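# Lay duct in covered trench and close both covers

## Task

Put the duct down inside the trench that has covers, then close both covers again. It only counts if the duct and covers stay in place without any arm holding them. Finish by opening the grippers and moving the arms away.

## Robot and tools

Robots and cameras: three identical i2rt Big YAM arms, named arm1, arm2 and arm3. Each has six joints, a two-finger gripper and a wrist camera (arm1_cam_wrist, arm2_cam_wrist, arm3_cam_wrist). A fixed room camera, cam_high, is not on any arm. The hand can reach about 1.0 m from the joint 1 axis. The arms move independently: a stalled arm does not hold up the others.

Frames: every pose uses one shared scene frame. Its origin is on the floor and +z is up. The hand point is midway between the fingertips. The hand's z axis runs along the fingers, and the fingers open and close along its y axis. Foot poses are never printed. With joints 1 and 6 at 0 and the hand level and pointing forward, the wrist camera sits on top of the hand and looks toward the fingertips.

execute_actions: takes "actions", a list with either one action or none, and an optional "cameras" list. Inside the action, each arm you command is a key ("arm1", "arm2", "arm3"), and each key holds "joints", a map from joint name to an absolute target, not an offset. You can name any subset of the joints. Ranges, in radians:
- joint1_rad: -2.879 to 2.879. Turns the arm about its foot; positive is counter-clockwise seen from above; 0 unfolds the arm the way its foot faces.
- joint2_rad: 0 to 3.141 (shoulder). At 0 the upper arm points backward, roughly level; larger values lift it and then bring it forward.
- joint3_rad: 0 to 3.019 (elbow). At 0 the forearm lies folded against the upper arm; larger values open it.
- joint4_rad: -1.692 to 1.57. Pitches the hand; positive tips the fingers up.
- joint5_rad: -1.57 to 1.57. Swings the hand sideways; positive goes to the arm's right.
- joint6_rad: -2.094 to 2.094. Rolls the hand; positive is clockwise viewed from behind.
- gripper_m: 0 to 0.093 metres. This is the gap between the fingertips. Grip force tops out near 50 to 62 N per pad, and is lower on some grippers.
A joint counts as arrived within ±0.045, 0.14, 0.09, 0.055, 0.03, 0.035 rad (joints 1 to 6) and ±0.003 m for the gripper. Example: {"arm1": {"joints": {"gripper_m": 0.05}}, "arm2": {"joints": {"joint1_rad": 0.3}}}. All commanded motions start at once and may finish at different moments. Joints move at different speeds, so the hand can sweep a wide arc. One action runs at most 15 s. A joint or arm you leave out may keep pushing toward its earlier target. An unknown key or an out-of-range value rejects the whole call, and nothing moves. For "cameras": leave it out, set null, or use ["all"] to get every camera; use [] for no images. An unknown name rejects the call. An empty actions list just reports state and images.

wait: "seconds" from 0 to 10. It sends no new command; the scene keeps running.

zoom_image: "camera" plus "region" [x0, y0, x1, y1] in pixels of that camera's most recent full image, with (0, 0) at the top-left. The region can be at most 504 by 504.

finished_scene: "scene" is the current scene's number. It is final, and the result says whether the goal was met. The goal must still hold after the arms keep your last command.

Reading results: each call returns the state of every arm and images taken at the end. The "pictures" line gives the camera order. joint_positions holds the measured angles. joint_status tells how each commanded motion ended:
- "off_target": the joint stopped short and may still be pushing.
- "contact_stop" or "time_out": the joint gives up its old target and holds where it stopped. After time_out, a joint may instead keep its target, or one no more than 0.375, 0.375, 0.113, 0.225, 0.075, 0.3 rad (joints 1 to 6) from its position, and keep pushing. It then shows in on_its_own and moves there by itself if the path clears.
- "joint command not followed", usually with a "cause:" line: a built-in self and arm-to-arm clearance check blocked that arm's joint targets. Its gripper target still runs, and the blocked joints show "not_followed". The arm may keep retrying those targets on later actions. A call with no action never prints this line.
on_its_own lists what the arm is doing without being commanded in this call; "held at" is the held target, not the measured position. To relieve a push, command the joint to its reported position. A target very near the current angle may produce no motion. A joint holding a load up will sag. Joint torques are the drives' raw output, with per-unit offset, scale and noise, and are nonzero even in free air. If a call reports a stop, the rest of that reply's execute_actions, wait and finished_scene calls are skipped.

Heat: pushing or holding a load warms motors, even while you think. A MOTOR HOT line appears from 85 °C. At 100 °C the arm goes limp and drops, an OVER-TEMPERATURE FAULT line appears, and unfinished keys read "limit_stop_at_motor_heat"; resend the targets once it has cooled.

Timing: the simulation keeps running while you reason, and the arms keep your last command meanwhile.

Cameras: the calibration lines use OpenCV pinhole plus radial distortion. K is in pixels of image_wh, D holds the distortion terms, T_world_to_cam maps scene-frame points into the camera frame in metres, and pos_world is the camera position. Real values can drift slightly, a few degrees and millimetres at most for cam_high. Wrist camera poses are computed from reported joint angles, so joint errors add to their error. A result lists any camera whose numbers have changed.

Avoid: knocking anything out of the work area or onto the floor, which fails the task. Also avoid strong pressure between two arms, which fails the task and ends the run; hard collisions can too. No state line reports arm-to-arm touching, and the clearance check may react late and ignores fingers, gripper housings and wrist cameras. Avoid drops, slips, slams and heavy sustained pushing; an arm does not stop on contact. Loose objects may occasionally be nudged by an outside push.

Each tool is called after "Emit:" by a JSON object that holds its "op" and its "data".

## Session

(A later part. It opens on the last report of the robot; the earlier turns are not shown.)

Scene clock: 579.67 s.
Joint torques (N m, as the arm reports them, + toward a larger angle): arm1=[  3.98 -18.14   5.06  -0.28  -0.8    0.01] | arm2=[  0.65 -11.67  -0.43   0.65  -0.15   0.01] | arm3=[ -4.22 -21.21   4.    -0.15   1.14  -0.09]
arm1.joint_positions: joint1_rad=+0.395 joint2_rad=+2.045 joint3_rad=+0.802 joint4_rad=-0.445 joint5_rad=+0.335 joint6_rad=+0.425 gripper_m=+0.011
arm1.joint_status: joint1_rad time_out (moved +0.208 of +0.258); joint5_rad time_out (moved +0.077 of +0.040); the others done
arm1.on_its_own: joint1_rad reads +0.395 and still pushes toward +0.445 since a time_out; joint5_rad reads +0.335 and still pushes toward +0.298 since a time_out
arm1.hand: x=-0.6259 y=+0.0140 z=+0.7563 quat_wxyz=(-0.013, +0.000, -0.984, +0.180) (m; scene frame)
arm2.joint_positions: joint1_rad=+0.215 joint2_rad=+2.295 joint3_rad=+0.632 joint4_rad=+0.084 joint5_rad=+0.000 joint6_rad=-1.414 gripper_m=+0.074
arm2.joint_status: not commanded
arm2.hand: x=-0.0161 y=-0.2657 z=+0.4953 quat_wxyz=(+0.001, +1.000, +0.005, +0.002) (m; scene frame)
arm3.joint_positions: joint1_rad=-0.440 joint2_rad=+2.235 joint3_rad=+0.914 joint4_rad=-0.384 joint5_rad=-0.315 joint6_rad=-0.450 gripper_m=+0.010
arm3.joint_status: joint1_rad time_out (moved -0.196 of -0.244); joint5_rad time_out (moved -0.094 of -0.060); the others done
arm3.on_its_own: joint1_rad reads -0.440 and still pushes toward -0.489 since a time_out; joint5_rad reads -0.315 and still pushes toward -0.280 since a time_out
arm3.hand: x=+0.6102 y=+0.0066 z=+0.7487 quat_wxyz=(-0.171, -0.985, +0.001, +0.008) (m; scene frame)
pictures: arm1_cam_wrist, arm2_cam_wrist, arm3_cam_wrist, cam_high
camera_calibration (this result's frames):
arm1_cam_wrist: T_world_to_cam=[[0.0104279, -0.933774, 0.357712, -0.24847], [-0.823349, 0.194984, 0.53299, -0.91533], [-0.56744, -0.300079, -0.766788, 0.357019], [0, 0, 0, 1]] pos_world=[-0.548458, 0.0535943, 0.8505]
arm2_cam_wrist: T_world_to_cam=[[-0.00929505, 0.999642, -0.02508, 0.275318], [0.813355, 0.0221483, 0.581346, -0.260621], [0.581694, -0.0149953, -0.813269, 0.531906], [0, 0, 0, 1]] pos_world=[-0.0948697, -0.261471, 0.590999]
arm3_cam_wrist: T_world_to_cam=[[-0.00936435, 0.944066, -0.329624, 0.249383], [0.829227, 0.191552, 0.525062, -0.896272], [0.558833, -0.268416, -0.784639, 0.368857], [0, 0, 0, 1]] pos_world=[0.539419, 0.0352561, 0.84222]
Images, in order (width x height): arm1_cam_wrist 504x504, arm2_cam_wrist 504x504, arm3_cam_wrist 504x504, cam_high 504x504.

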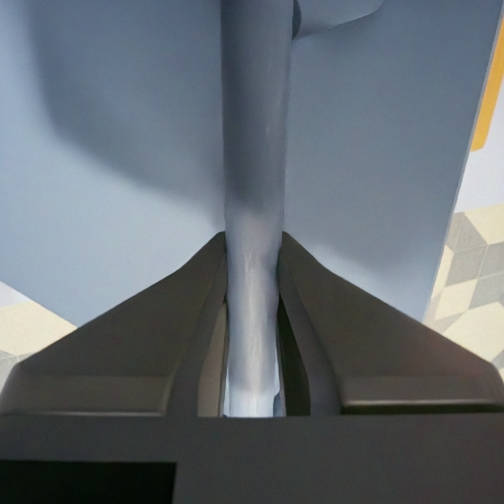

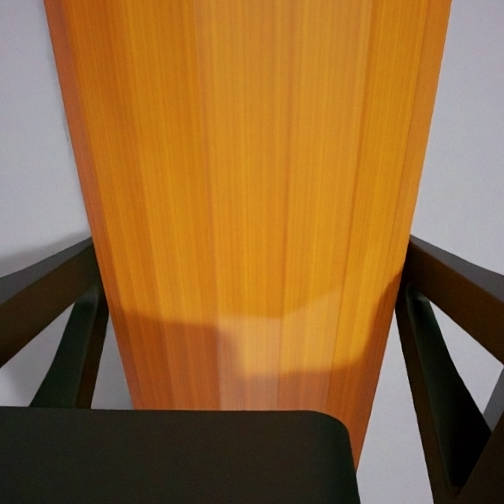

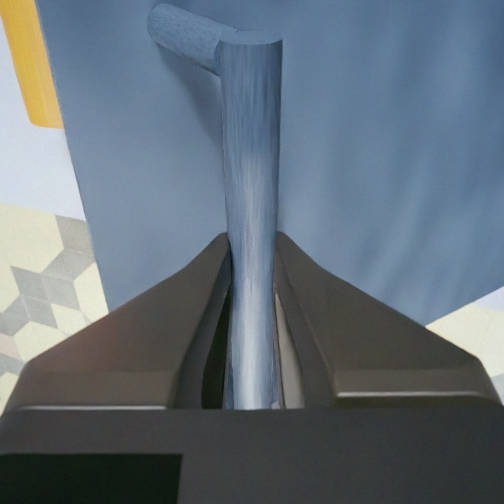

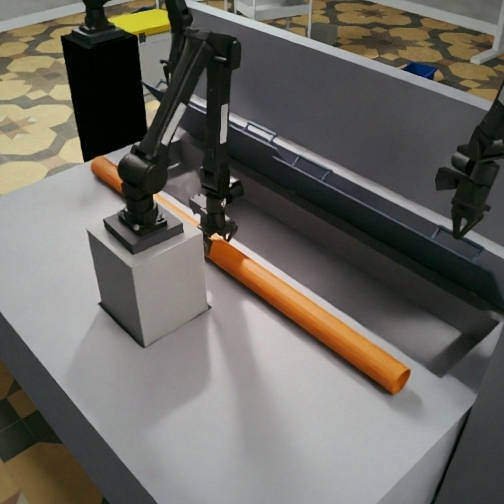

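Emit:
{"op": "zoom_image", "data": {"camera": "cam_high", "region": [360, 330, 460, 410]}}

Emit:
{"op": "zoom_image", "data": {"camera": "cam_high", "region": [70, 120, 210, 220]}}

Region (360, 330, 460, 410) of cam_high's 504x504 image, scaled by 5.040, with more detail than that image has; it fills the top 403 rows of this view, and the rest is white.

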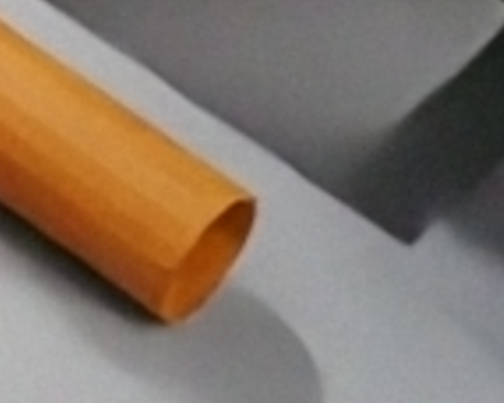

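Region (70, 120, 210, 220) of cam_high's 504x504 image, scaled by 3.600, with more detail than that image has; it fills the top 360 rows of this view, and the rest is white.

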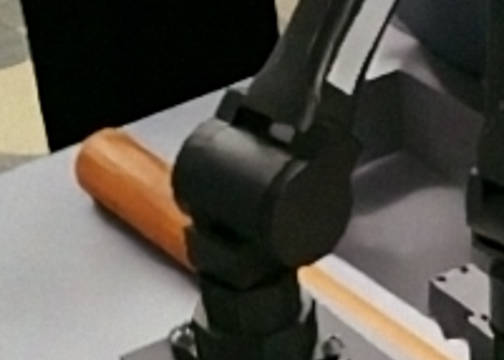

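Emit:
{"op": "execute_actions", "data": {"actions": [{"arm2":{"joints":{"joint2_rad":2.112,"joint3_rad":0.575,"joint4_rad":-0.020}}}]}}

Scene clock: 608.30 s.
Joint torques (N m, as the arm reports them, + toward a larger angle): arm1=[  3.77 -18.11   5.03  -0.27  -0.81   0.  ] | arm2=[  0.22 -17.21  -0.73  -0.4   -0.15   0.01] | arm3=[ -4.3  -21.19   4.01  -0.15   1.13  -0.09]
arm1.joint_positions: joint1_rad=+0.395 joint2_rad=+2.045 joint3_rad=+0.802 joint4_rad=-0.445 joint5_rad=+0.335 joint6_rad=+0.425 gripper_m=+0.011
arm1.joint_status: not commanded
arm1.on_its_own: joint1_rad reads +0.395 and still pushes toward +0.445 since a time_out; joint5_rad reads +0.335 and still pushes toward +0.298 since a time_out
arm1.hand: x=-0.6259 y=+0.0140 z=+0.7563 quat_wxyz=(-0.013, +0.000, -0.984, +0.180) (m; scene frame)
arm2.joint_positions: joint1_rad=+0.215 joint2_rad=+2.175 joint3_rad=+0.582 joint4_rad=-0.009 joint5_rad=+0.000 joint6_rad=-1.414 gripper_m=+0.074
arm2.joint_status: all done
arm2.hand: x=-0.0146 y=-0.2759 z=+0.5282 quat_wxyz=(+0.012, +1.000, +0.005, +0.004) (m; scene frame)
arm3.joint_positions: joint1_rad=-0.440 joint2_rad=+2.235 joint3_rad=+0.914 joint4_rad=-0.384 joint5_rad=-0.315 joint6_rad=-0.450 gripper_m=+0.010
arm3.joint_status: not commanded
arm3.on_its_own: joint1_rad reads -0.440 and still pushes toward -0.489 since a time_out; joint5_rad reads -0.315 and still pushes toward -0.280 since a time_out
arm3.hand: x=+0.6102 y=+0.0066 z=+0.7487 quat_wxyz=(-0.171, -0.985, +0.001, +0.008) (m; scene frame)
pictures: arm1_cam_wrist, arm2_cam_wrist, arm3_cam_wrist, cam_high
camera_calibration (this result's frames):
arm1_cam_wrist: T_world_to_cam=[[0.0104279, -0.933774, 0.357712, -0.24847], [-0.823349, 0.194984, 0.53299, -0.91533], [-0.56744, -0.300079, -0.766788, 0.357019], [0, 0, 0, 1]] pos_world=[-0.548458, 0.0535943, 0.8505]
arm2_cam_wrist: T_world_to_cam=[[-0.00904094, 0.998768, -0.048799, 0.298632], [0.811036, 0.0358702, 0.583895, -0.27839], [0.584926, -0.0342988, -0.810361, 0.550787], [0, 0, 0, 1]] pos_world=[-0.0936855, -0.269387, 0.62346]
arm3_cam_wrist: T_world_to_cam=[[-0.00936435, 0.944066, -0.329624, 0.249383], [0.829227, 0.191552, 0.525062, -0.896272], [0.558833, -0.268416, -0.784639, 0.368857], [0, 0, 0, 1]] pos_world=[0.539419, 0.0352561, 0.84222]
Images, in order (width x height): arm1_cam_wrist 504x504, arm2_cam_wrist 504x504, arm3_cam_wrist 504x504, cam_high 504x504.

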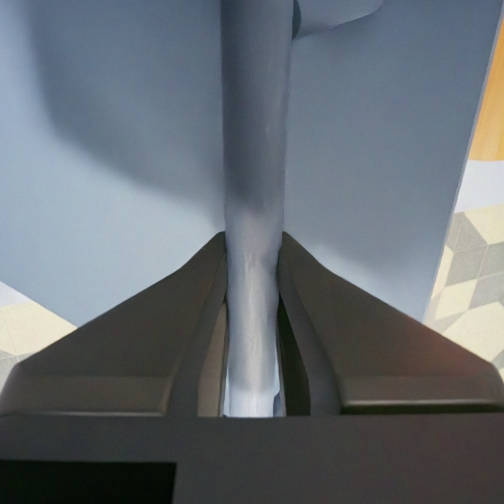

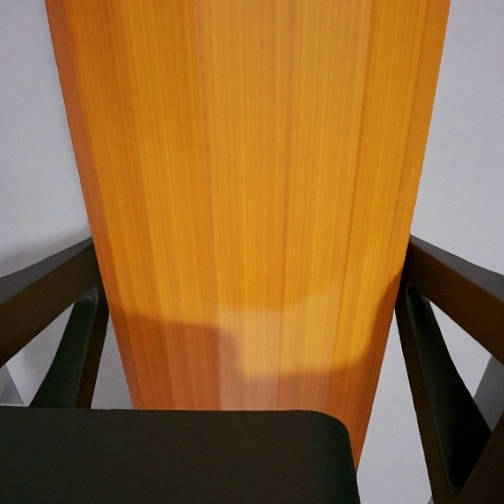

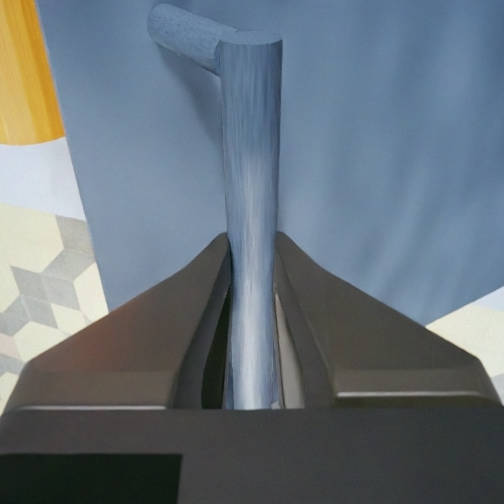

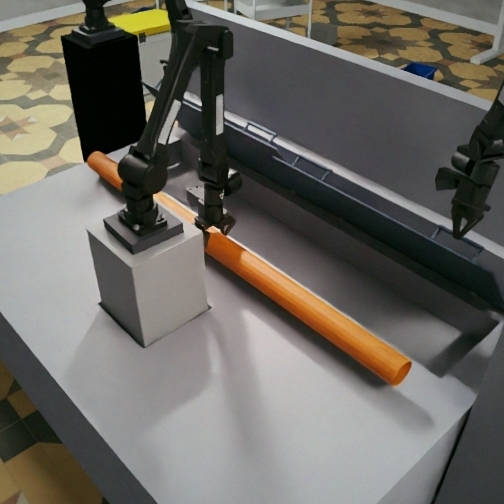

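Emit:
{"op": "execute_actions", "data": {"actions": [{"arm2":{"joints":{"joint1_rad":0.147,"joint2_rad":2.063,"joint3_rad":0.841,"joint4_rad":-0.254,"joint6_rad":-1.480}}}], "cameras": ["arm2_cam_wrist","cam_high"]}}

Scene clock: 617.63 s.
Joint torques (N m, as the arm reports them, + toward a larger angle): arm1=[  3.86 -18.13   5.03  -0.24  -0.82   0.  ] | arm2=[  0.4  -20.72   3.07  -0.23  -0.22  -0.01] | arm3=[ -4.26 -21.1    3.99  -0.15   1.13  -0.09]
arm1.joint_positions: joint1_rad=+0.395 joint2_rad=+2.045 joint3_rad=+0.802 joint4_rad=-0.445 joint5_rad=+0.335 joint6_rad=+0.425 gripper_m=+0.011
arm1.joint_status: not commanded
arm1.on_its_own: joint1_rad reads +0.395 and still pushes toward +0.445 since a time_out; joint5_rad reads +0.335 and still pushes toward +0.298 since a time_out
arm1.hand: x=-0.6259 y=+0.0140 z=+0.7563 quat_wxyz=(-0.013, +0.000, -0.984, +0.180) (m; scene frame)
arm2.joint_positions: joint1_rad=+0.147 joint2_rad=+2.139 joint3_rad=+0.821 joint4_rad=-0.245 joint5_rad=+0.002 joint6_rad=-1.472 gripper_m=+0.074
arm2.joint_status: all done
arm2.hand: x=-0.0062 y=-0.1702 z=+0.5506 quat_wxyz=(-0.007, +1.000, +0.001, +0.002) (m; scene frame)
arm3.joint_positions: joint1_rad=-0.440 joint2_rad=+2.235 joint3_rad=+0.914 joint4_rad=-0.384 joint5_rad=-0.315 joint6_rad=-0.450 gripper_m=+0.010
arm3.joint_status: not commanded
arm3.on_its_own: joint1_rad reads -0.440 and still pushes toward -0.489 since a time_out; joint5_rad reads -0.315 and still pushes toward -0.280 since a time_out
arm3.hand: x=+0.6102 y=+0.0066 z=+0.7487 quat_wxyz=(-0.171, -0.985, +0.001, +0.008) (m; scene frame)
pictures: arm2_cam_wrist, cam_high
camera_calibration (this result's frames):
arm2_cam_wrist: T_world_to_cam=[[-0.000967226, 0.999959, -0.00899408, 0.172614], [0.813639, 0.00601583, 0.581339, -0.305671], [0.581369, -0.00675565, -0.813612, 0.574141], [0, 0, 0, 1]] pos_world=[-0.0849143, -0.166889, 0.646379]
Images, in order (width x height): arm2_cam_wrist 504x504, cam_high 504x504.

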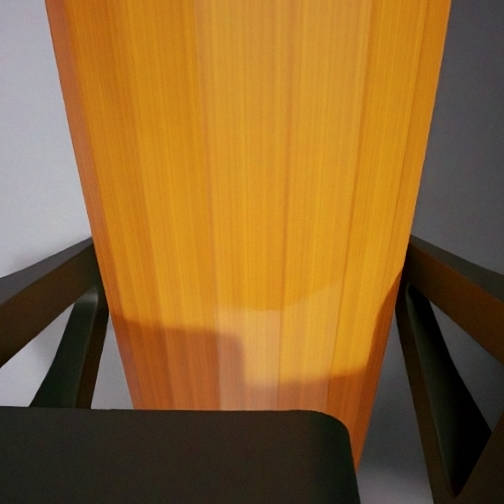

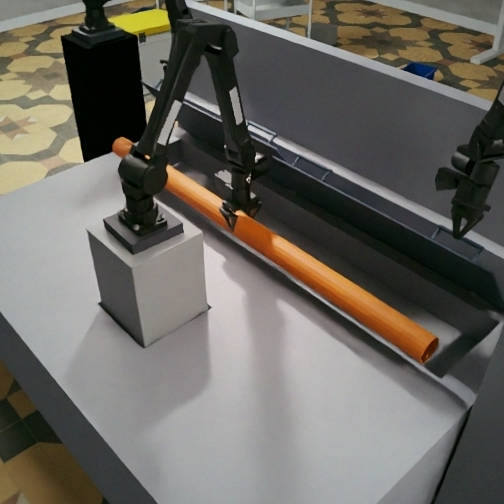

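Emit:
{"op": "execute_actions", "data": {"actions": [{"arm2":{"joints":{"joint1_rad":0.117,"joint2_rad":2.149,"joint3_rad":1.019,"joint4_rad":-0.007,"joint5_rad":0.022,"joint6_rad":-1.515}}}], "cameras": ["arm2_cam_wrist","cam_high"]}}

Scene clock: 648.50 s.
Joint torques (N m, as the arm reports them, + toward a larger angle): arm1=[  3.92 -18.12   5.01  -0.25  -0.81   0.01] | arm2=[  0.   -22.57   8.37   2.15  -0.02   0.  ] | arm3=[ -2.85 -19.6    4.12   0.49   0.64  -0.02]
arm1.joint_positions: joint1_rad=+0.395 joint2_rad=+2.045 joint3_rad=+0.802 joint4_rad=-0.445 joint5_rad=+0.335 joint6_rad=+0.425 gripper_m=+0.011
arm1.joint_status: not commanded
arm1.on_its_own: joint1_rad reads +0.395 and still pushes toward +0.445 since a time_out; joint5_rad reads +0.335 and still pushes toward +0.298 since a time_out
arm1.hand: x=-0.6259 y=+0.0140 z=+0.7563 quat_wxyz=(-0.013, +0.000, -0.984, +0.180) (m; scene frame)
arm2.joint_positions: joint1_rad=+0.123 joint2_rad=+2.227 joint3_rad=+0.926 joint4_rad=-0.053 joint5_rad=+0.020 joint6_rad=-1.508 gripper_m=+0.074
arm2.joint_status: joint3_rad time_out (moved +0.105 of +0.198); the others done
arm2.on_its_own: joint3_rad reads +0.926 and still pushes toward +1.019 since a time_out
arm2.hand: x=+0.0002 y=-0.0882 z=+0.5346 quat_wxyz=(-0.112, +0.994, +0.005, +0.004) (m; scene frame)
arm3.joint_positions: joint1_rad=-0.458 joint2_rad=+2.217 joint3_rad=+0.914 joint4_rad=-0.397 joint5_rad=-0.303 joint6_rad=-0.459 gripper_m=+0.010
arm3.joint_status: not commanded
arm3.hand: x=+0.6102 y=+0.0162 z=+0.7546 quat_wxyz=(-0.164, -0.986, +0.005, +0.010) (m; scene frame)
pictures: arm2_cam_wrist, cam_high
camera_calibration (this result's frames):
arm2_cam_wrist: T_world_to_cam=[[-0.0101526, 0.979802, 0.19971, -0.0229627], [0.812008, -0.108476, 0.573477, -0.308062], [0.583558, 0.167989, -0.794506, 0.563171], [0, 0, 0, 1]] pos_world=[-0.0787273, -0.105525, 0.628695]
Images, in order (width x height): arm2_cam_wrist 504x504, cam_high 504x504.

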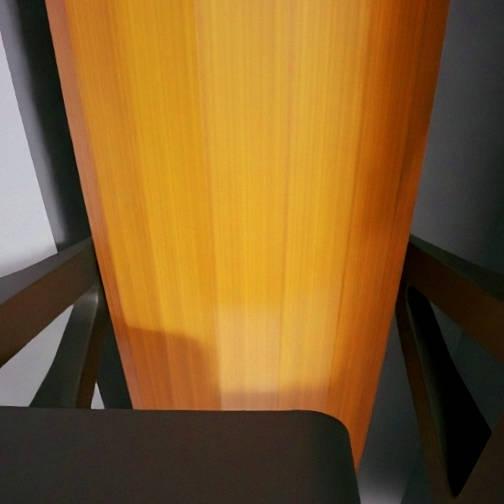

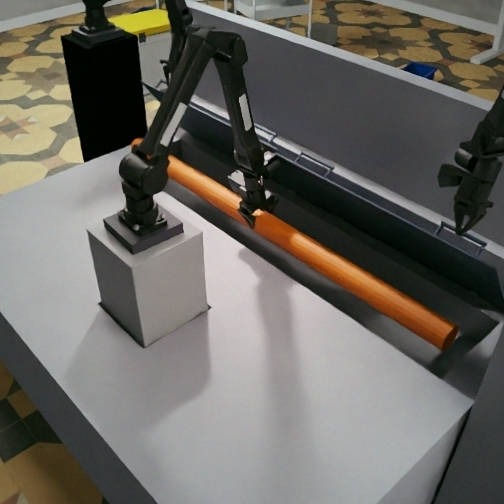

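Emit:
{"op": "zoom_image", "data": {"camera": "cam_high", "region": [190, 100, 340, 250]}}

Emit:
{"op": "zoom_image", "data": {"camera": "cam_high", "region": [380, 200, 504, 380]}}

Region (190, 100, 340, 250) of cam_high's 504x504 image, scaled by 3.360, with more detail than that image has.

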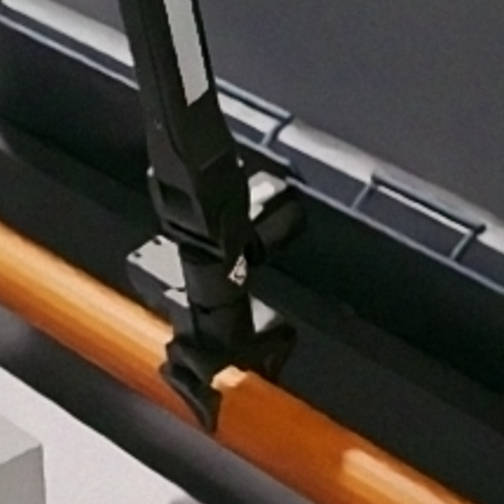

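Region (380, 200, 504, 380) of cam_high's 504x504 image, scaled by 2.800, with more detail than that image has; it fills the left 347 columns of this view, and the rest is white.

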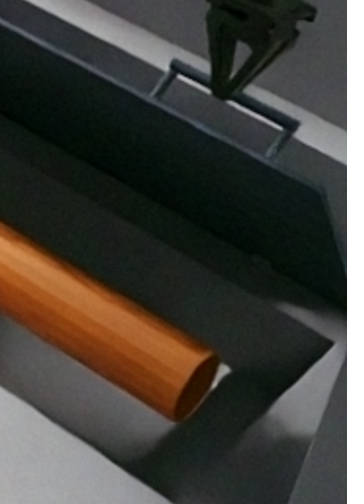

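Emit:
{"op": "execute_actions", "data": {"actions": [{"arm2":{"joints":{"joint1_rad":0.124,"joint2_rad":2.261,"joint3_rad":0.972,"joint4_rad":0.097,"joint5_rad":0.018,"joint6_rad":-1.505}}}]}}

Scene clock: 668.53 s.
Joint torques (N m, as the arm reports them, + toward a larger angle): arm1=[  3.77 -18.1    5.05  -0.24  -0.81   0.  ] | arm2=[  0.56 -22.3    3.75   2.03  -0.19   0.12] | arm3=[ -2.66 -20.1    4.     0.44   1.1   -0.02]
arm1.joint_positions: joint1_rad=+0.395 joint2_rad=+2.045 joint3_rad=+0.802 joint4_rad=-0.445 joint5_rad=+0.335 joint6_rad=+0.425 gripper_m=+0.011
arm1.joint_status: not commanded
arm1.on_its_own: joint1_rad reads +0.395 and still pushes toward +0.445 since a time_out; joint5_rad reads +0.335 and still pushes toward +0.298 since a time_out
arm1.hand: x=-0.6259 y=+0.0140 z=+0.7563 quat_wxyz=(-0.013, +0.000, -0.984, +0.180) (m; scene frame)
arm2.joint_positions: joint1_rad=+0.123 joint2_rad=+2.325 joint3_rad=+0.940 joint4_rad=+0.059 joint5_rad=+0.020 joint6_rad=-1.508 gripper_m=+0.074
arm2.joint_status: all done
arm2.hand: x=+0.0004 y=-0.0884 z=+0.4997 quat_wxyz=(-0.126, +0.992, +0.005, +0.003) (m; scene frame)
arm3.joint_positions: joint1_rad=-0.457 joint2_rad=+2.223 joint3_rad=+0.915 joint4_rad=-0.396 joint5_rad=-0.314 joint6_rad=-0.459 gripper_m=+0.010
arm3.joint_status: not commanded
arm3.on_its_own: joint5_rad reads -0.314 and still pushes toward -0.280 since a time_out
arm3.hand: x=+0.6103 y=+0.0139 z=+0.7533 quat_wxyz=(-0.170, -0.985, +0.005, +0.010) (m; scene frame)
pictures: arm1_cam_wrist, arm2_cam_wrist, arm3_cam_wrist, cam_high
camera_calibration (this result's frames):
arm1_cam_wrist: T_world_to_cam=[[0.0104279, -0.933774, 0.357712, -0.24847], [-0.823349, 0.194984, 0.53299, -0.91533], [-0.56744, -0.300079, -0.766788, 0.357019], [0, 0, 0, 1]] pos_world=[-0.548458, 0.0535943, 0.8505]
arm2_cam_wrist: T_world_to_cam=[[-0.00982017, 0.973964, 0.226489, -0.0296683], [0.81319, -0.124032, 0.568628, -0.287141], [0.581915, 0.189762, -0.7908, 0.535455], [0, 0, 0, 1]] pos_world=[-0.0783807, -0.108328, 0.593434]
arm3_cam_wrist: T_world_to_cam=[[-0.00223367, 0.944656, -0.328054, 0.238489], [0.832682, 0.183417, 0.522493, -0.900157], [0.553747, -0.271997, -0.787008, 0.379288], [0, 0, 0, 1]] pos_world=[0.540047, 0.0429796, 0.847066]
Images, in order (width x height): arm1_cam_wrist 504x504, arm2_cam_wrist 504x504, arm3_cam_wrist 504x504, cam_high 504x504.

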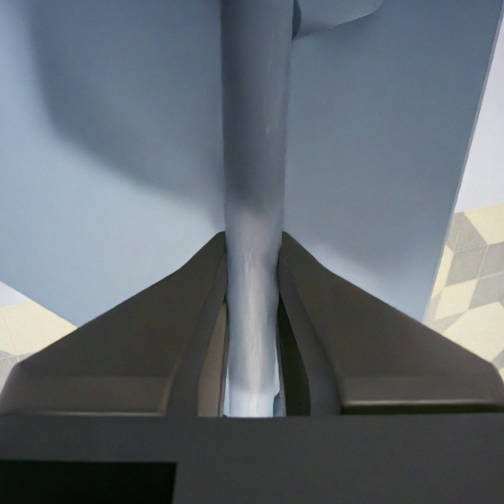

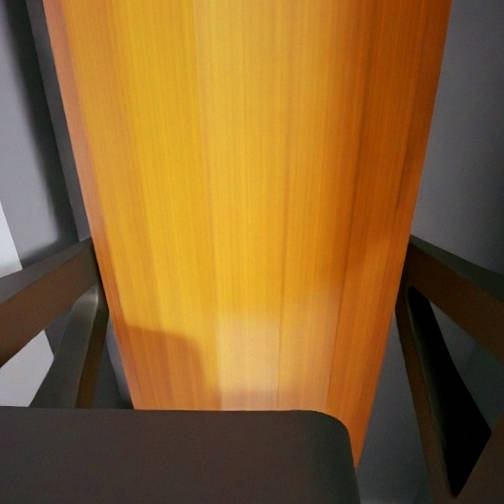

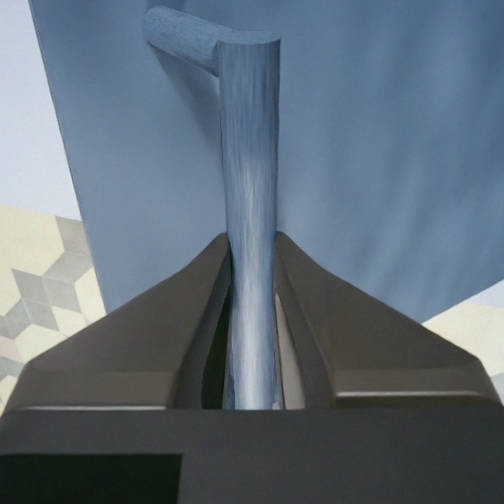

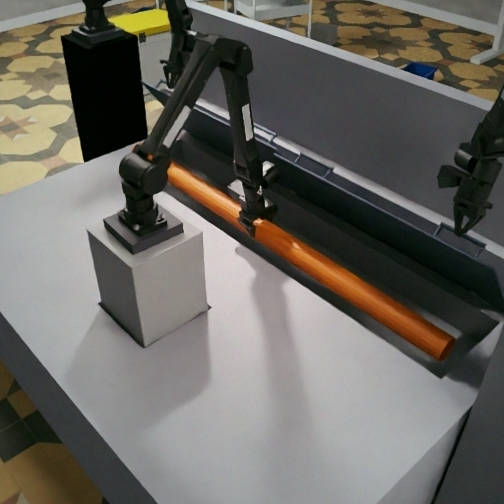

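Emit:
{"op": "execute_actions", "data": {"actions": [{"arm2":{"joints":{"joint1_rad":0.123,"joint2_rad":2.418,"joint3_rad":1.087,"joint4_rad":0.121}}}], "cameras": ["arm2_cam_wrist","cam_high"]}}

Scene clock: 674.03 s.
Joint torques (N m, as the arm reports them, + toward a larger angle): arm1=[  3.88 -18.07   5.04  -0.26  -0.8    0.  ] | arm2=[  0.51 -23.06   2.81   1.76  -0.19   0.1 ] | arm3=[ -2.91 -20.05   3.98   0.45   1.1   -0.02]
arm1.joint_positions: joint1_rad=+0.395 joint2_rad=+2.045 joint3_rad=+0.802 joint4_rad=-0.445 joint5_rad=+0.335 joint6_rad=+0.425 gripper_m=+0.011
arm1.joint_status: not commanded
arm1.on_its_own: joint1_rad reads +0.395 and still pushes toward +0.445 since a time_out; joint5_rad reads +0.335 and still pushes toward +0.298 since a time_out
arm1.hand: x=-0.6259 y=+0.0140 z=+0.7563 quat_wxyz=(-0.013, +0.000, -0.984, +0.180) (m; scene frame)
arm2.joint_positions: joint1_rad=+0.123 joint2_rad=+2.483 joint3_rad=+1.063 joint4_rad=+0.091 joint5_rad=+0.020 joint6_rad=-1.508 gripper_m=+0.074
arm2.joint_status: all done
arm2.hand: x=-0.0008 y=-0.0697 z=+0.4462 quat_wxyz=(-0.125, +0.992, +0.005, +0.003) (m; scene frame)
arm3.joint_positions: joint1_rad=-0.457 joint2_rad=+2.223 joint3_rad=+0.915 joint4_rad=-0.396 joint5_rad=-0.314 joint6_rad=-0.459 gripper_m=+0.010
arm3.joint_status: not commanded
arm3.on_its_own: joint5_rad reads -0.314 and still pushes toward -0.280 since a time_out
arm3.hand: x=+0.6103 y=+0.0139 z=+0.7533 quat_wxyz=(-0.170, -0.985, +0.005, +0.010) (m; scene frame)
pictures: arm2_cam_wrist, cam_high
camera_calibration (this result's frames):
arm2_cam_wrist: T_world_to_cam=[[-0.00984999, 0.974479, 0.224263, -0.0347584], [0.813092, -0.12274, 0.569049, -0.253488], [0.582052, 0.187952, -0.791132, 0.490258], [0, 0, 0, 1]] pos_world=[-0.0795889, -0.0893868, 0.539901]
Images, in order (width x height): arm2_cam_wrist 504x504, cam_high 504x504.

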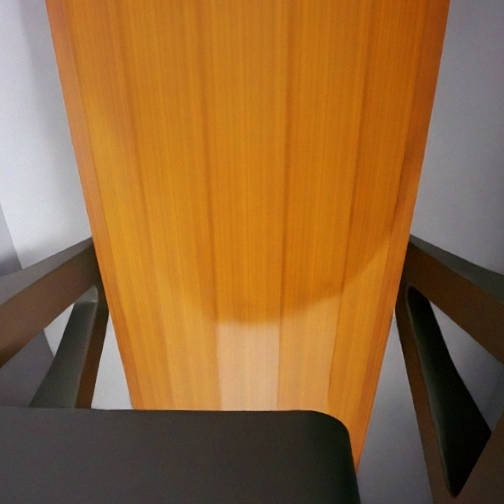

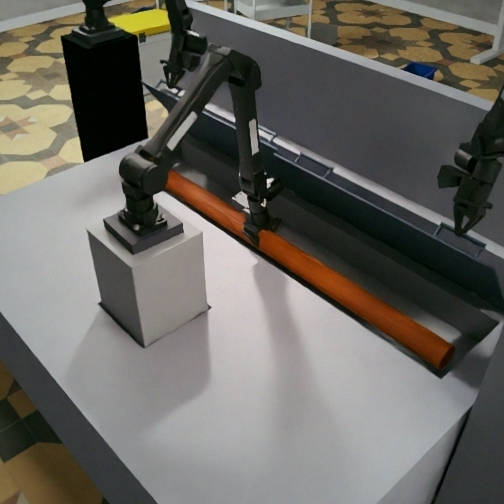

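Emit:
{"op": "execute_actions", "data": {"actions": [{"arm2":{"joints":{"joint2_rad":2.532,"joint3_rad":1.155,"joint4_rad":0.168}}}], "cameras": ["arm2_cam_wrist","cam_high"]}}

Scene clock: 677.63 s.
Joint torques (N m, as the arm reports them, + toward a larger angle): arm1=[  3.96 -18.12   5.05  -0.28  -0.81   0.  ] | arm2=[  0.65 -22.53   2.43   1.69  -0.21   0.09] | arm3=[ -2.86 -20.04   3.97   0.46   1.1   -0.03]
arm1.joint_positions: joint1_rad=+0.395 joint2_rad=+2.045 joint3_rad=+0.802 joint4_rad=-0.445 joint5_rad=+0.335 joint6_rad=+0.425 gripper_m=+0.011
arm1.joint_status: not commanded
arm1.on_its_own: joint1_rad reads +0.395 and still pushes toward +0.445 since a time_out; joint5_rad reads +0.335 and still pushes toward +0.298 since a time_out
arm1.hand: x=-0.6259 y=+0.0140 z=+0.7563 quat_wxyz=(-0.013, +0.000, -0.984, +0.180) (m; scene frame)
arm2.joint_positions: joint1_rad=+0.123 joint2_rad=+2.597 joint3_rad=+1.135 joint4_rad=+0.135 joint5_rad=+0.020 joint6_rad=-1.508 gripper_m=+0.074
arm2.joint_status: all done
arm2.hand: x=-0.0009 y=-0.0670 z=+0.4042 quat_wxyz=(-0.125, +0.992, +0.005, +0.003) (m; scene frame)
arm3.joint_positions: joint1_rad=-0.457 joint2_rad=+2.223 joint3_rad=+0.915 joint4_rad=-0.396 joint5_rad=-0.314 joint6_rad=-0.459 gripper_m=+0.010
arm3.joint_status: not commanded
arm3.on_its_own: joint5_rad reads -0.314 and still pushes toward -0.280 since a time_out
arm3.hand: x=+0.6103 y=+0.0139 z=+0.7533 quat_wxyz=(-0.170, -0.985, +0.005, +0.010) (m; scene frame)
pictures: arm2_cam_wrist, cam_high
camera_calibration (this result's frames):
arm2_cam_wrist: T_world_to_cam=[[-0.00983015, 0.974136, 0.225747, -0.0285685], [0.813157, -0.123601, 0.568769, -0.229198], [0.581961, 0.189159, -0.790911, 0.456573], [0, 0, 0, 1]] pos_world=[-0.0796145, -0.0868646, 0.497919]
Images, in order (width x height): arm2_cam_wrist 504x504, cam_high 504x504.

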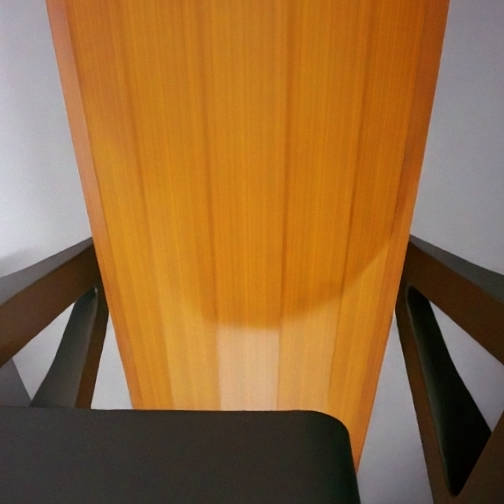

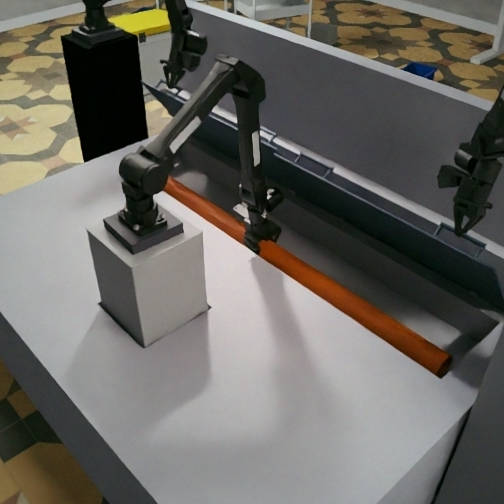

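Emit:
{"op": "execute_actions", "data": {"actions": [{"arm2":{"joints":{"joint2_rad":2.580,"joint3_rad":1.187,"joint4_rad":0.185}}}], "cameras": ["arm2_cam_wrist","cam_high"]}}

Scene clock: 681.20 s.
Joint torques (N m, as the arm reports them, + toward a larger angle): arm1=[  3.78 -18.17   5.06  -0.25  -0.81   0.  ] | arm2=[  0.71 -21.91   2.48   1.98  -0.2    0.07] | arm3=[ -2.77 -19.98   3.98   0.44   1.1   -0.02]
arm1.joint_positions: joint1_rad=+0.395 joint2_rad=+2.045 joint3_rad=+0.802 joint4_rad=-0.445 joint5_rad=+0.335 joint6_rad=+0.425 gripper_m=+0.011
arm1.joint_status: not commanded
arm1.on_its_own: joint1_rad reads +0.395 and still pushes toward +0.445 since a time_out; joint5_rad reads +0.335 and still pushes toward +0.298 since a time_out
arm1.hand: x=-0.6259 y=+0.0140 z=+0.7563 quat_wxyz=(-0.013, +0.000, -0.984, +0.180) (m; scene frame)
arm2.joint_positions: joint1_rad=+0.123 joint2_rad=+2.632 joint3_rad=+1.164 joint4_rad=+0.146 joint5_rad=+0.020 joint6_rad=-1.507 gripper_m=+0.074
arm2.joint_status: all done
arm2.hand: x=-0.0011 y=-0.0630 z=+0.3917 quat_wxyz=(-0.128, +0.992, +0.004, +0.003) (m; scene frame)
arm3.joint_positions: joint1_rad=-0.457 joint2_rad=+2.223 joint3_rad=+0.915 joint4_rad=-0.396 joint5_rad=-0.314 joint6_rad=-0.459 gripper_m=+0.010
arm3.joint_status: not commanded
arm3.on_its_own: joint5_rad reads -0.314 and still pushes toward -0.280 since a time_out
arm3.hand: x=+0.6103 y=+0.0139 z=+0.7533 quat_wxyz=(-0.170, -0.985, +0.005, +0.010) (m; scene frame)
pictures: arm2_cam_wrist, cam_high
camera_calibration (this result's frames):
arm2_cam_wrist: T_world_to_cam=[[-0.00899667, 0.972926, 0.230941, -0.0316909], [0.813403, -0.127213, 0.567621, -0.221147], [0.581632, 0.192955, -0.790236, 0.446014], [0, 0, 0, 1]] pos_world=[-0.0798199, -0.0833605, 0.485303]
Images, in order (width x height): arm2_cam_wrist 504x504, cam_high 504x504.

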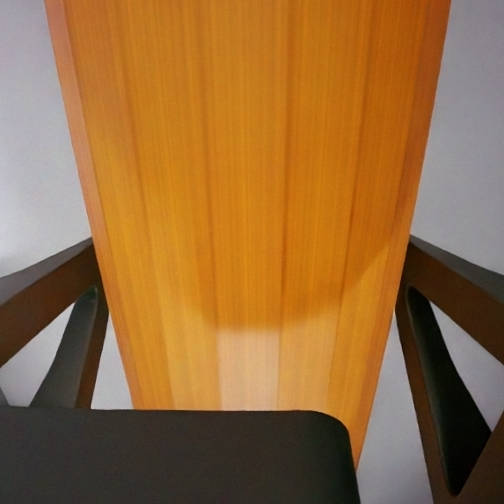

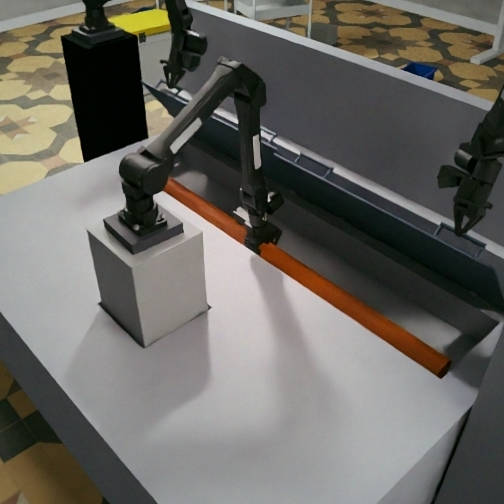

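Emit:
{"op": "execute_actions", "data": {"actions": [{"arm2":{"joints":{"joint2_rad":2.612,"joint3_rad":1.200,"joint4_rad":0.190}}}], "cameras": ["cam_high"]}}

Scene clock: 682.83 s.
Joint torques (N m, as the arm reports them, + toward a larger angle): arm1=[  3.99 -18.02   5.05  -0.25  -0.81   0.01] | arm2=[  0.55 -19.72   3.32   2.17  -0.23   0.08] | arm3=[ -2.66 -20.1    3.94   0.45   1.09  -0.02]
arm1.joint_positions: joint1_rad=+0.395 joint2_rad=+2.045 joint3_rad=+0.802 joint4_rad=-0.445 joint5_rad=+0.335 joint6_rad=+0.425 gripper_m=+0.011
arm1.joint_status: not commanded
arm1.on_its_own: joint1_rad reads +0.395 and still pushes toward +0.445 since a time_out; joint5_rad reads +0.335 and still pushes toward +0.298 since a time_out
arm1.hand: x=-0.6259 y=+0.0140 z=+0.7563 quat_wxyz=(-0.013, +0.000, -0.984, +0.180) (m; scene frame)
arm2.joint_positions: joint1_rad=+0.123 joint2_rad=+2.634 joint3_rad=+1.165 joint4_rad=+0.146 joint5_rad=+0.020 joint6_rad=-1.507 gripper_m=+0.074
arm2.joint_status: all done
arm2.hand: x=-0.0010 y=-0.0637 z=+0.3908 quat_wxyz=(-0.127, +0.992, +0.004, +0.003) (m; scene frame)
arm3.joint_positions: joint1_rad=-0.457 joint2_rad=+2.223 joint3_rad=+0.915 joint4_rad=-0.396 joint5_rad=-0.314 joint6_rad=-0.459 gripper_m=+0.010
arm3.joint_status: not commanded
arm3.on_its_own: joint5_rad reads -0.314 and still pushes toward -0.280 since a time_out
arm3.hand: x=+0.6103 y=+0.0139 z=+0.7533 quat_wxyz=(-0.170, -0.985, +0.005, +0.010) (m; scene frame)
pictures: cam_high
Images, in order (width x height): cam_high 504x504.

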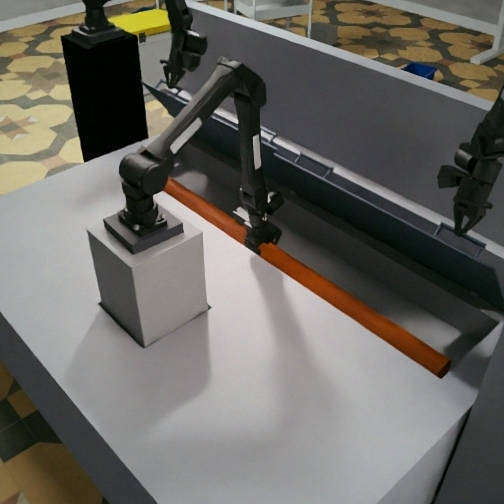

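Emit:
{"op": "execute_actions", "data": {"actions": [{"arm2":{"joints":{"joint2_rad":2.634,"joint3_rad":1.168,"joint4_rad":0.165}}}], "cameras": []}}

Emit:
{"op": "execute_actions", "data": {"actions": [{"arm2":{"joints":{"gripper_m":0.09}}}], "cameras": ["arm2_cam_wrist","cam_high"]}}

Scene clock: 685.50 s.
Joint torques (N m, as the arm reports them, + toward a larger angle): arm1=[  3.78 -18.11   5.05  -0.28  -0.82   0.01] | arm2=[  0.84 -18.09   1.24   1.23  -0.22   0.09] | arm3=[ -2.69 -20.07   3.98   0.42   1.1   -0.02]
arm1.joint_positions: joint1_rad=+0.395 joint2_rad=+2.045 joint3_rad=+0.802 joint4_rad=-0.445 joint5_rad=+0.335 joint6_rad=+0.425 gripper_m=+0.011
arm1.joint_status: not commanded
arm1.on_its_own: joint1_rad reads +0.395 and still pushes toward +0.445 since a time_out; joint5_rad reads +0.335 and still pushes toward +0.298 since a time_out
arm1.hand: x=-0.6259 y=+0.0140 z=+0.7563 quat_wxyz=(-0.013, +0.000, -0.984, +0.180) (m; scene frame)
arm2.joint_positions: joint1_rad=+0.123 joint2_rad=+2.634 joint3_rad=+1.164 joint4_rad=+0.146 joint5_rad=+0.020 joint6_rad=-1.507 gripper_m=+0.074
arm2.joint_status: all done
arm2.hand: x=-0.0010 y=-0.0644 z=+0.3904 quat_wxyz=(-0.127, +0.992, +0.004, +0.003) (m; scene frame)
arm3.joint_positions: joint1_rad=-0.457 joint2_rad=+2.223 joint3_rad=+0.915 joint4_rad=-0.396 joint5_rad=-0.314 joint6_rad=-0.459 gripper_m=+0.010
arm3.joint_status: not commanded
arm3.on_its_own: joint5_rad reads -0.314 and still pushes toward -0.280 since a time_out
arm3.hand: x=+0.6103 y=+0.0139 z=+0.7533 quat_wxyz=(-0.170, -0.985, +0.005, +0.010) (m; scene frame)
pictures: none
No camera images: the call's "cameras" was empty. Leave "cameras" out to get every camera's image.

Scene clock: 686.10 s.
Joint torques (N m, as the arm reports them, + toward a larger angle): arm1=[  3.86 -18.15   5.04  -0.31  -0.81   0.  ] | arm2=[  0.96 -17.46   1.39   1.17  -0.21   0.11] | arm3=[ -2.78 -19.99   4.     0.45   1.09  -0.02]
arm1.joint_positions: joint1_rad=+0.395 joint2_rad=+2.045 joint3_rad=+0.802 joint4_rad=-0.445 joint5_rad=+0.335 joint6_rad=+0.425 gripper_m=+0.011
arm1.joint_status: not commanded
arm1.on_its_own: joint1_rad reads +0.395 and still pushes toward +0.445 since a time_out; joint5_rad reads +0.335 and still pushes toward +0.298 since a time_out
arm1.hand: x=-0.6259 y=+0.0140 z=+0.7563 quat_wxyz=(-0.013, +0.000, -0.984, +0.180) (m; scene frame)
arm2.joint_positions: joint1_rad=+0.123 joint2_rad=+2.634 joint3_rad=+1.165 joint4_rad=+0.147 joint5_rad=+0.020 joint6_rad=-1.507 gripper_m=+0.090
arm2.joint_status: all done
arm2.hand: x=-0.0010 y=-0.0638 z=+0.3905 quat_wxyz=(-0.128, +0.992, +0.004, +0.003) (m; scene frame)
arm3.joint_positions: joint1_rad=-0.457 joint2_rad=+2.223 joint3_rad=+0.915 joint4_rad=-0.396 joint5_rad=-0.314 joint6_rad=-0.459 gripper_m=+0.010
arm3.joint_status: not commanded
arm3.on_its_own: joint5_rad reads -0.314 and still pushes toward -0.280 since a time_out
arm3.hand: x=+0.6103 y=+0.0139 z=+0.7533 quat_wxyz=(-0.170, -0.985, +0.005, +0.010) (m; scene frame)
pictures: arm2_cam_wrist, cam_high
camera_calibration (this result's frames):
arm2_cam_wrist: T_world_to_cam=[[-0.00900692, 0.973102, 0.2302, -0.0304441], [0.81337, -0.126784, 0.567763, -0.220681], [0.581677, 0.192352, -0.79035, 0.445245], [0, 0, 0, 1]] pos_world=[-0.079768, -0.0839972, 0.484202]
Images, in order (width x height): arm2_cam_wrist 504x504, cam_high 504x504.

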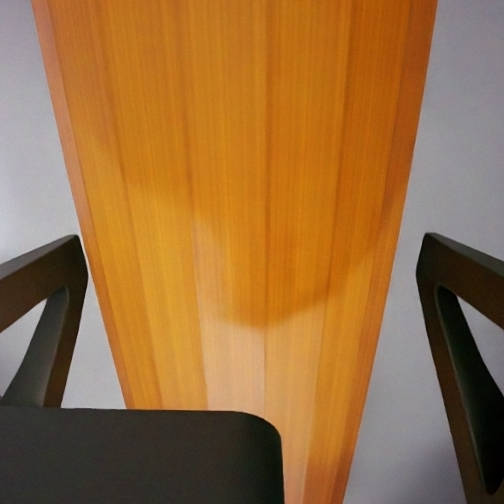

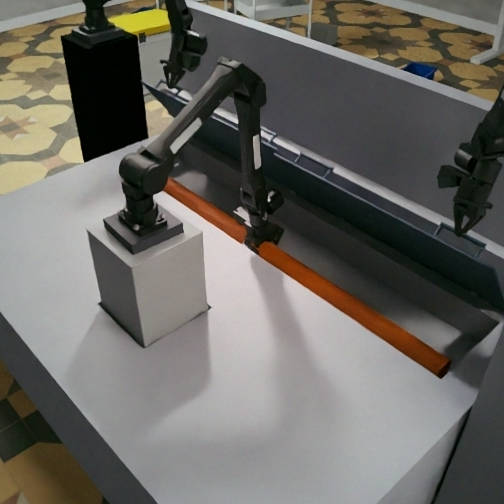

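Emit:
{"op": "execute_actions", "data": {"actions": [{"arm2":{"joints":{"joint2_rad":2.455,"joint3_rad":1.022,"joint4_rad":0.125}}}], "cameras": ["arm2_cam_wrist","cam_high"]}}

Scene clock: 705.50 s.
Joint torques (N m, as the arm reports them, + toward a larger angle): arm1=[  3.91 -18.15   5.05  -0.28  -0.8    0.  ] | arm2=[  0.83 -18.63   1.23   0.    -0.19   0.11] | arm3=[ -2.73 -20.09   3.99   0.45   1.1   -0.01]
arm1.joint_positions: joint1_rad=+0.395 joint2_rad=+2.045 joint3_rad=+0.802 joint4_rad=-0.445 joint5_rad=+0.335 joint6_rad=+0.425 gripper_m=+0.011
arm1.joint_status: not commanded
arm1.on_its_own: joint1_rad reads +0.395 and still pushes toward +0.445 since a time_out; joint5_rad reads +0.335 and still pushes toward +0.298 since a time_out
arm1.hand: x=-0.6259 y=+0.0140 z=+0.7563 quat_wxyz=(-0.013, +0.000, -0.984, +0.180) (m; scene frame)
arm2.joint_positions: joint1_rad=+0.123 joint2_rad=+2.466 joint3_rad=+1.021 joint4_rad=+0.139 joint5_rad=+0.020 joint6_rad=-1.507 gripper_m=+0.090
arm2.joint_status: all done
arm2.hand: x=-0.0003 y=-0.0766 z=+0.4519 quat_wxyz=(-0.136, +0.991, +0.004, +0.002) (m; scene frame)
arm3.joint_positions: joint1_rad=-0.457 joint2_rad=+2.223 joint3_rad=+0.915 joint4_rad=-0.396 joint5_rad=-0.314 joint6_rad=-0.459 gripper_m=+0.010
arm3.joint_status: not commanded
arm3.on_its_own: joint5_rad reads -0.314 and still pushes toward -0.280 since a time_out
arm3.hand: x=+0.6103 y=+0.0139 z=+0.7533 quat_wxyz=(-0.170, -0.985, +0.005, +0.010) (m; scene frame)
pictures: arm2_cam_wrist, cam_high
camera_calibration (this result's frames):
arm2_cam_wrist: T_world_to_cam=[[-0.00914755, 0.969015, 0.246833, -0.0399434], [0.814095, -0.136121, 0.564553, -0.257016], [0.580659, 0.20611, -0.787625, 0.495643], [0, 0, 0, 1]] pos_world=[-0.0789297, -0.0984366, 0.54534]
Images, in order (width x height): arm2_cam_wrist 504x504, cam_high 504x504.

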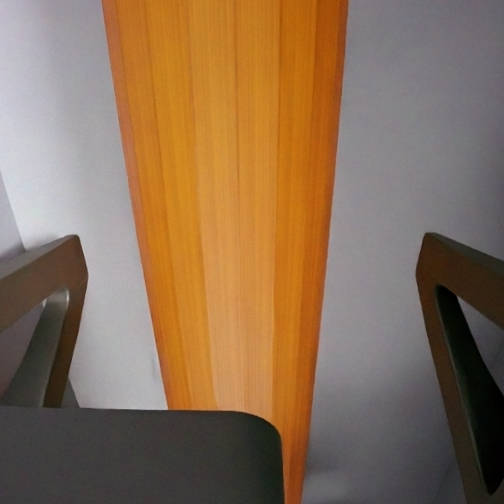

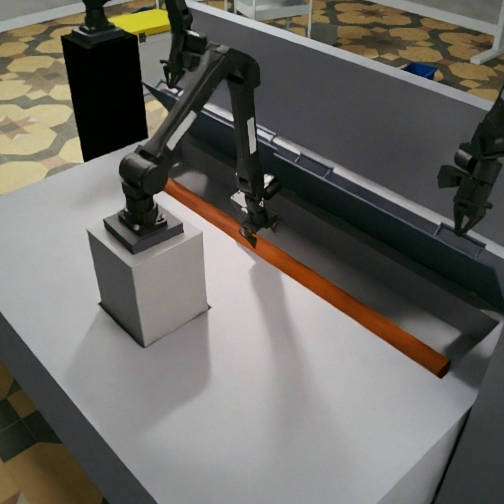

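Emit:
{"op": "execute_actions", "data": {"actions": [{"arm2":{"joints":{"joint2_rad":2.315,"joint3_rad":0.915,"joint4_rad":0.075}}}], "cameras": []}}

Emit:
{"op": "execute_actions", "data": {"actions": [{"arm2":{"joints":{"joint2_rad":2.150,"joint3_rad":0.700,"joint4_rad":0.030}}}], "cameras": ["cam_high"]}}

Scene clock: 708.03 s.
Joint torques (N m, as the arm reports them, + toward a larger angle): arm1=[  3.92 -18.2    5.03  -0.25  -0.82   0.  ] | arm2=[  0.49 -17.48   1.5   -0.12  -0.19   0.09] | arm3=[ -2.62 -20.     3.96   0.42   1.1   -0.02]
arm1.joint_positions: joint1_rad=+0.395 joint2_rad=+2.045 joint3_rad=+0.802 joint4_rad=-0.445 joint5_rad=+0.335 joint6_rad=+0.425 gripper_m=+0.011
arm1.joint_status: not commanded
arm1.on_its_own: joint1_rad reads +0.395 and still pushes toward +0.445 since a time_out; joint5_rad reads +0.335 and still pushes toward +0.298 since a time_out
arm1.hand: x=-0.6259 y=+0.0140 z=+0.7563 quat_wxyz=(-0.013, +0.000, -0.984, +0.180) (m; scene frame)
arm2.joint_positions: joint1_rad=+0.123 joint2_rad=+2.326 joint3_rad=+0.915 joint4_rad=+0.089 joint5_rad=+0.020 joint6_rad=-1.508 gripper_m=+0.090
arm2.joint_status: all done
arm2.hand: x=+0.0010 y=-0.0973 z=+0.4979 quat_wxyz=(-0.128, +0.992, +0.005, +0.003) (m; scene frame)
arm3.joint_positions: joint1_rad=-0.457 joint2_rad=+2.223 joint3_rad=+0.915 joint4_rad=-0.396 joint5_rad=-0.314 joint6_rad=-0.459 gripper_m=+0.010
arm3.joint_status: not commanded
arm3.on_its_own: joint5_rad reads -0.314 and still pushes toward -0.280 since a time_out
arm3.hand: x=+0.6103 y=+0.0139 z=+0.7533 quat_wxyz=(-0.170, -0.985, +0.005, +0.010) (m; scene frame)
pictures: none
No camera images: the call's "cameras" was empty. Leave "cameras" out to get every camera's image.

Scene clock: 708.97 s.
Joint torques (N m, as the arm reports them, + toward a larger angle): arm1=[  3.89 -18.07   5.03  -0.26  -0.81  -0.01] | arm2=[  0.72 -14.68   0.87  -0.15  -0.2    0.1 ] | arm3=[ -2.66 -20.16   4.     0.46   1.1   -0.02]
arm1.joint_positions: joint1_rad=+0.395 joint2_rad=+2.045 joint3_rad=+0.802 joint4_rad=-0.445 joint5_rad=+0.335 joint6_rad=+0.425 gripper_m=+0.011
arm1.joint_status: not commanded
arm1.on_its_own: joint1_rad reads +0.395 and still pushes toward +0.445 since a time_out; joint5_rad reads +0.335 and still pushes toward +0.298 since a time_out
arm1.hand: x=-0.6259 y=+0.0140 z=+0.7563 quat_wxyz=(-0.013, +0.000, -0.984, +0.180) (m; scene frame)
arm2.joint_positions: joint1_rad=+0.123 joint2_rad=+2.163 joint3_rad=+0.700 joint4_rad=+0.043 joint5_rad=+0.020 joint6_rad=-1.508 gripper_m=+0.090
arm2.joint_status: all done
arm2.hand: x=+0.0072 y=-0.1819 z=+0.5370 quat_wxyz=(-0.079, +0.997, +0.005, +0.006) (m; scene frame)
arm3.joint_positions: joint1_rad=-0.457 joint2_rad=+2.223 joint3_rad=+0.915 joint4_rad=-0.396 joint5_rad=-0.314 joint6_rad=-0.459 gripper_m=+0.010
arm3.joint_status: not commanded
arm3.on_its_own: joint5_rad reads -0.314 and still pushes toward -0.280 since a time_out
arm3.hand: x=+0.6103 y=+0.0139 z=+0.7533 quat_wxyz=(-0.170, -0.985, +0.005, +0.010) (m; scene frame)
pictures: cam_high
Images, in order (width x height): cam_high 504x504.

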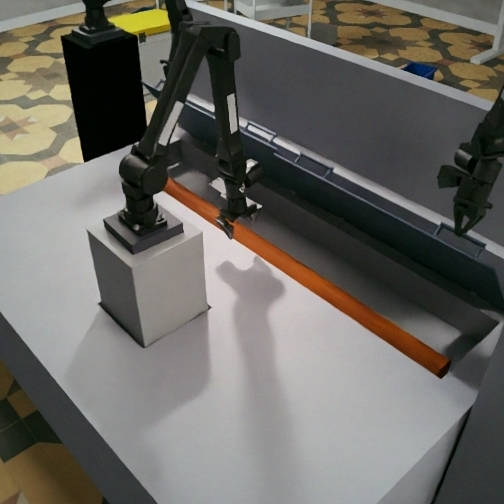

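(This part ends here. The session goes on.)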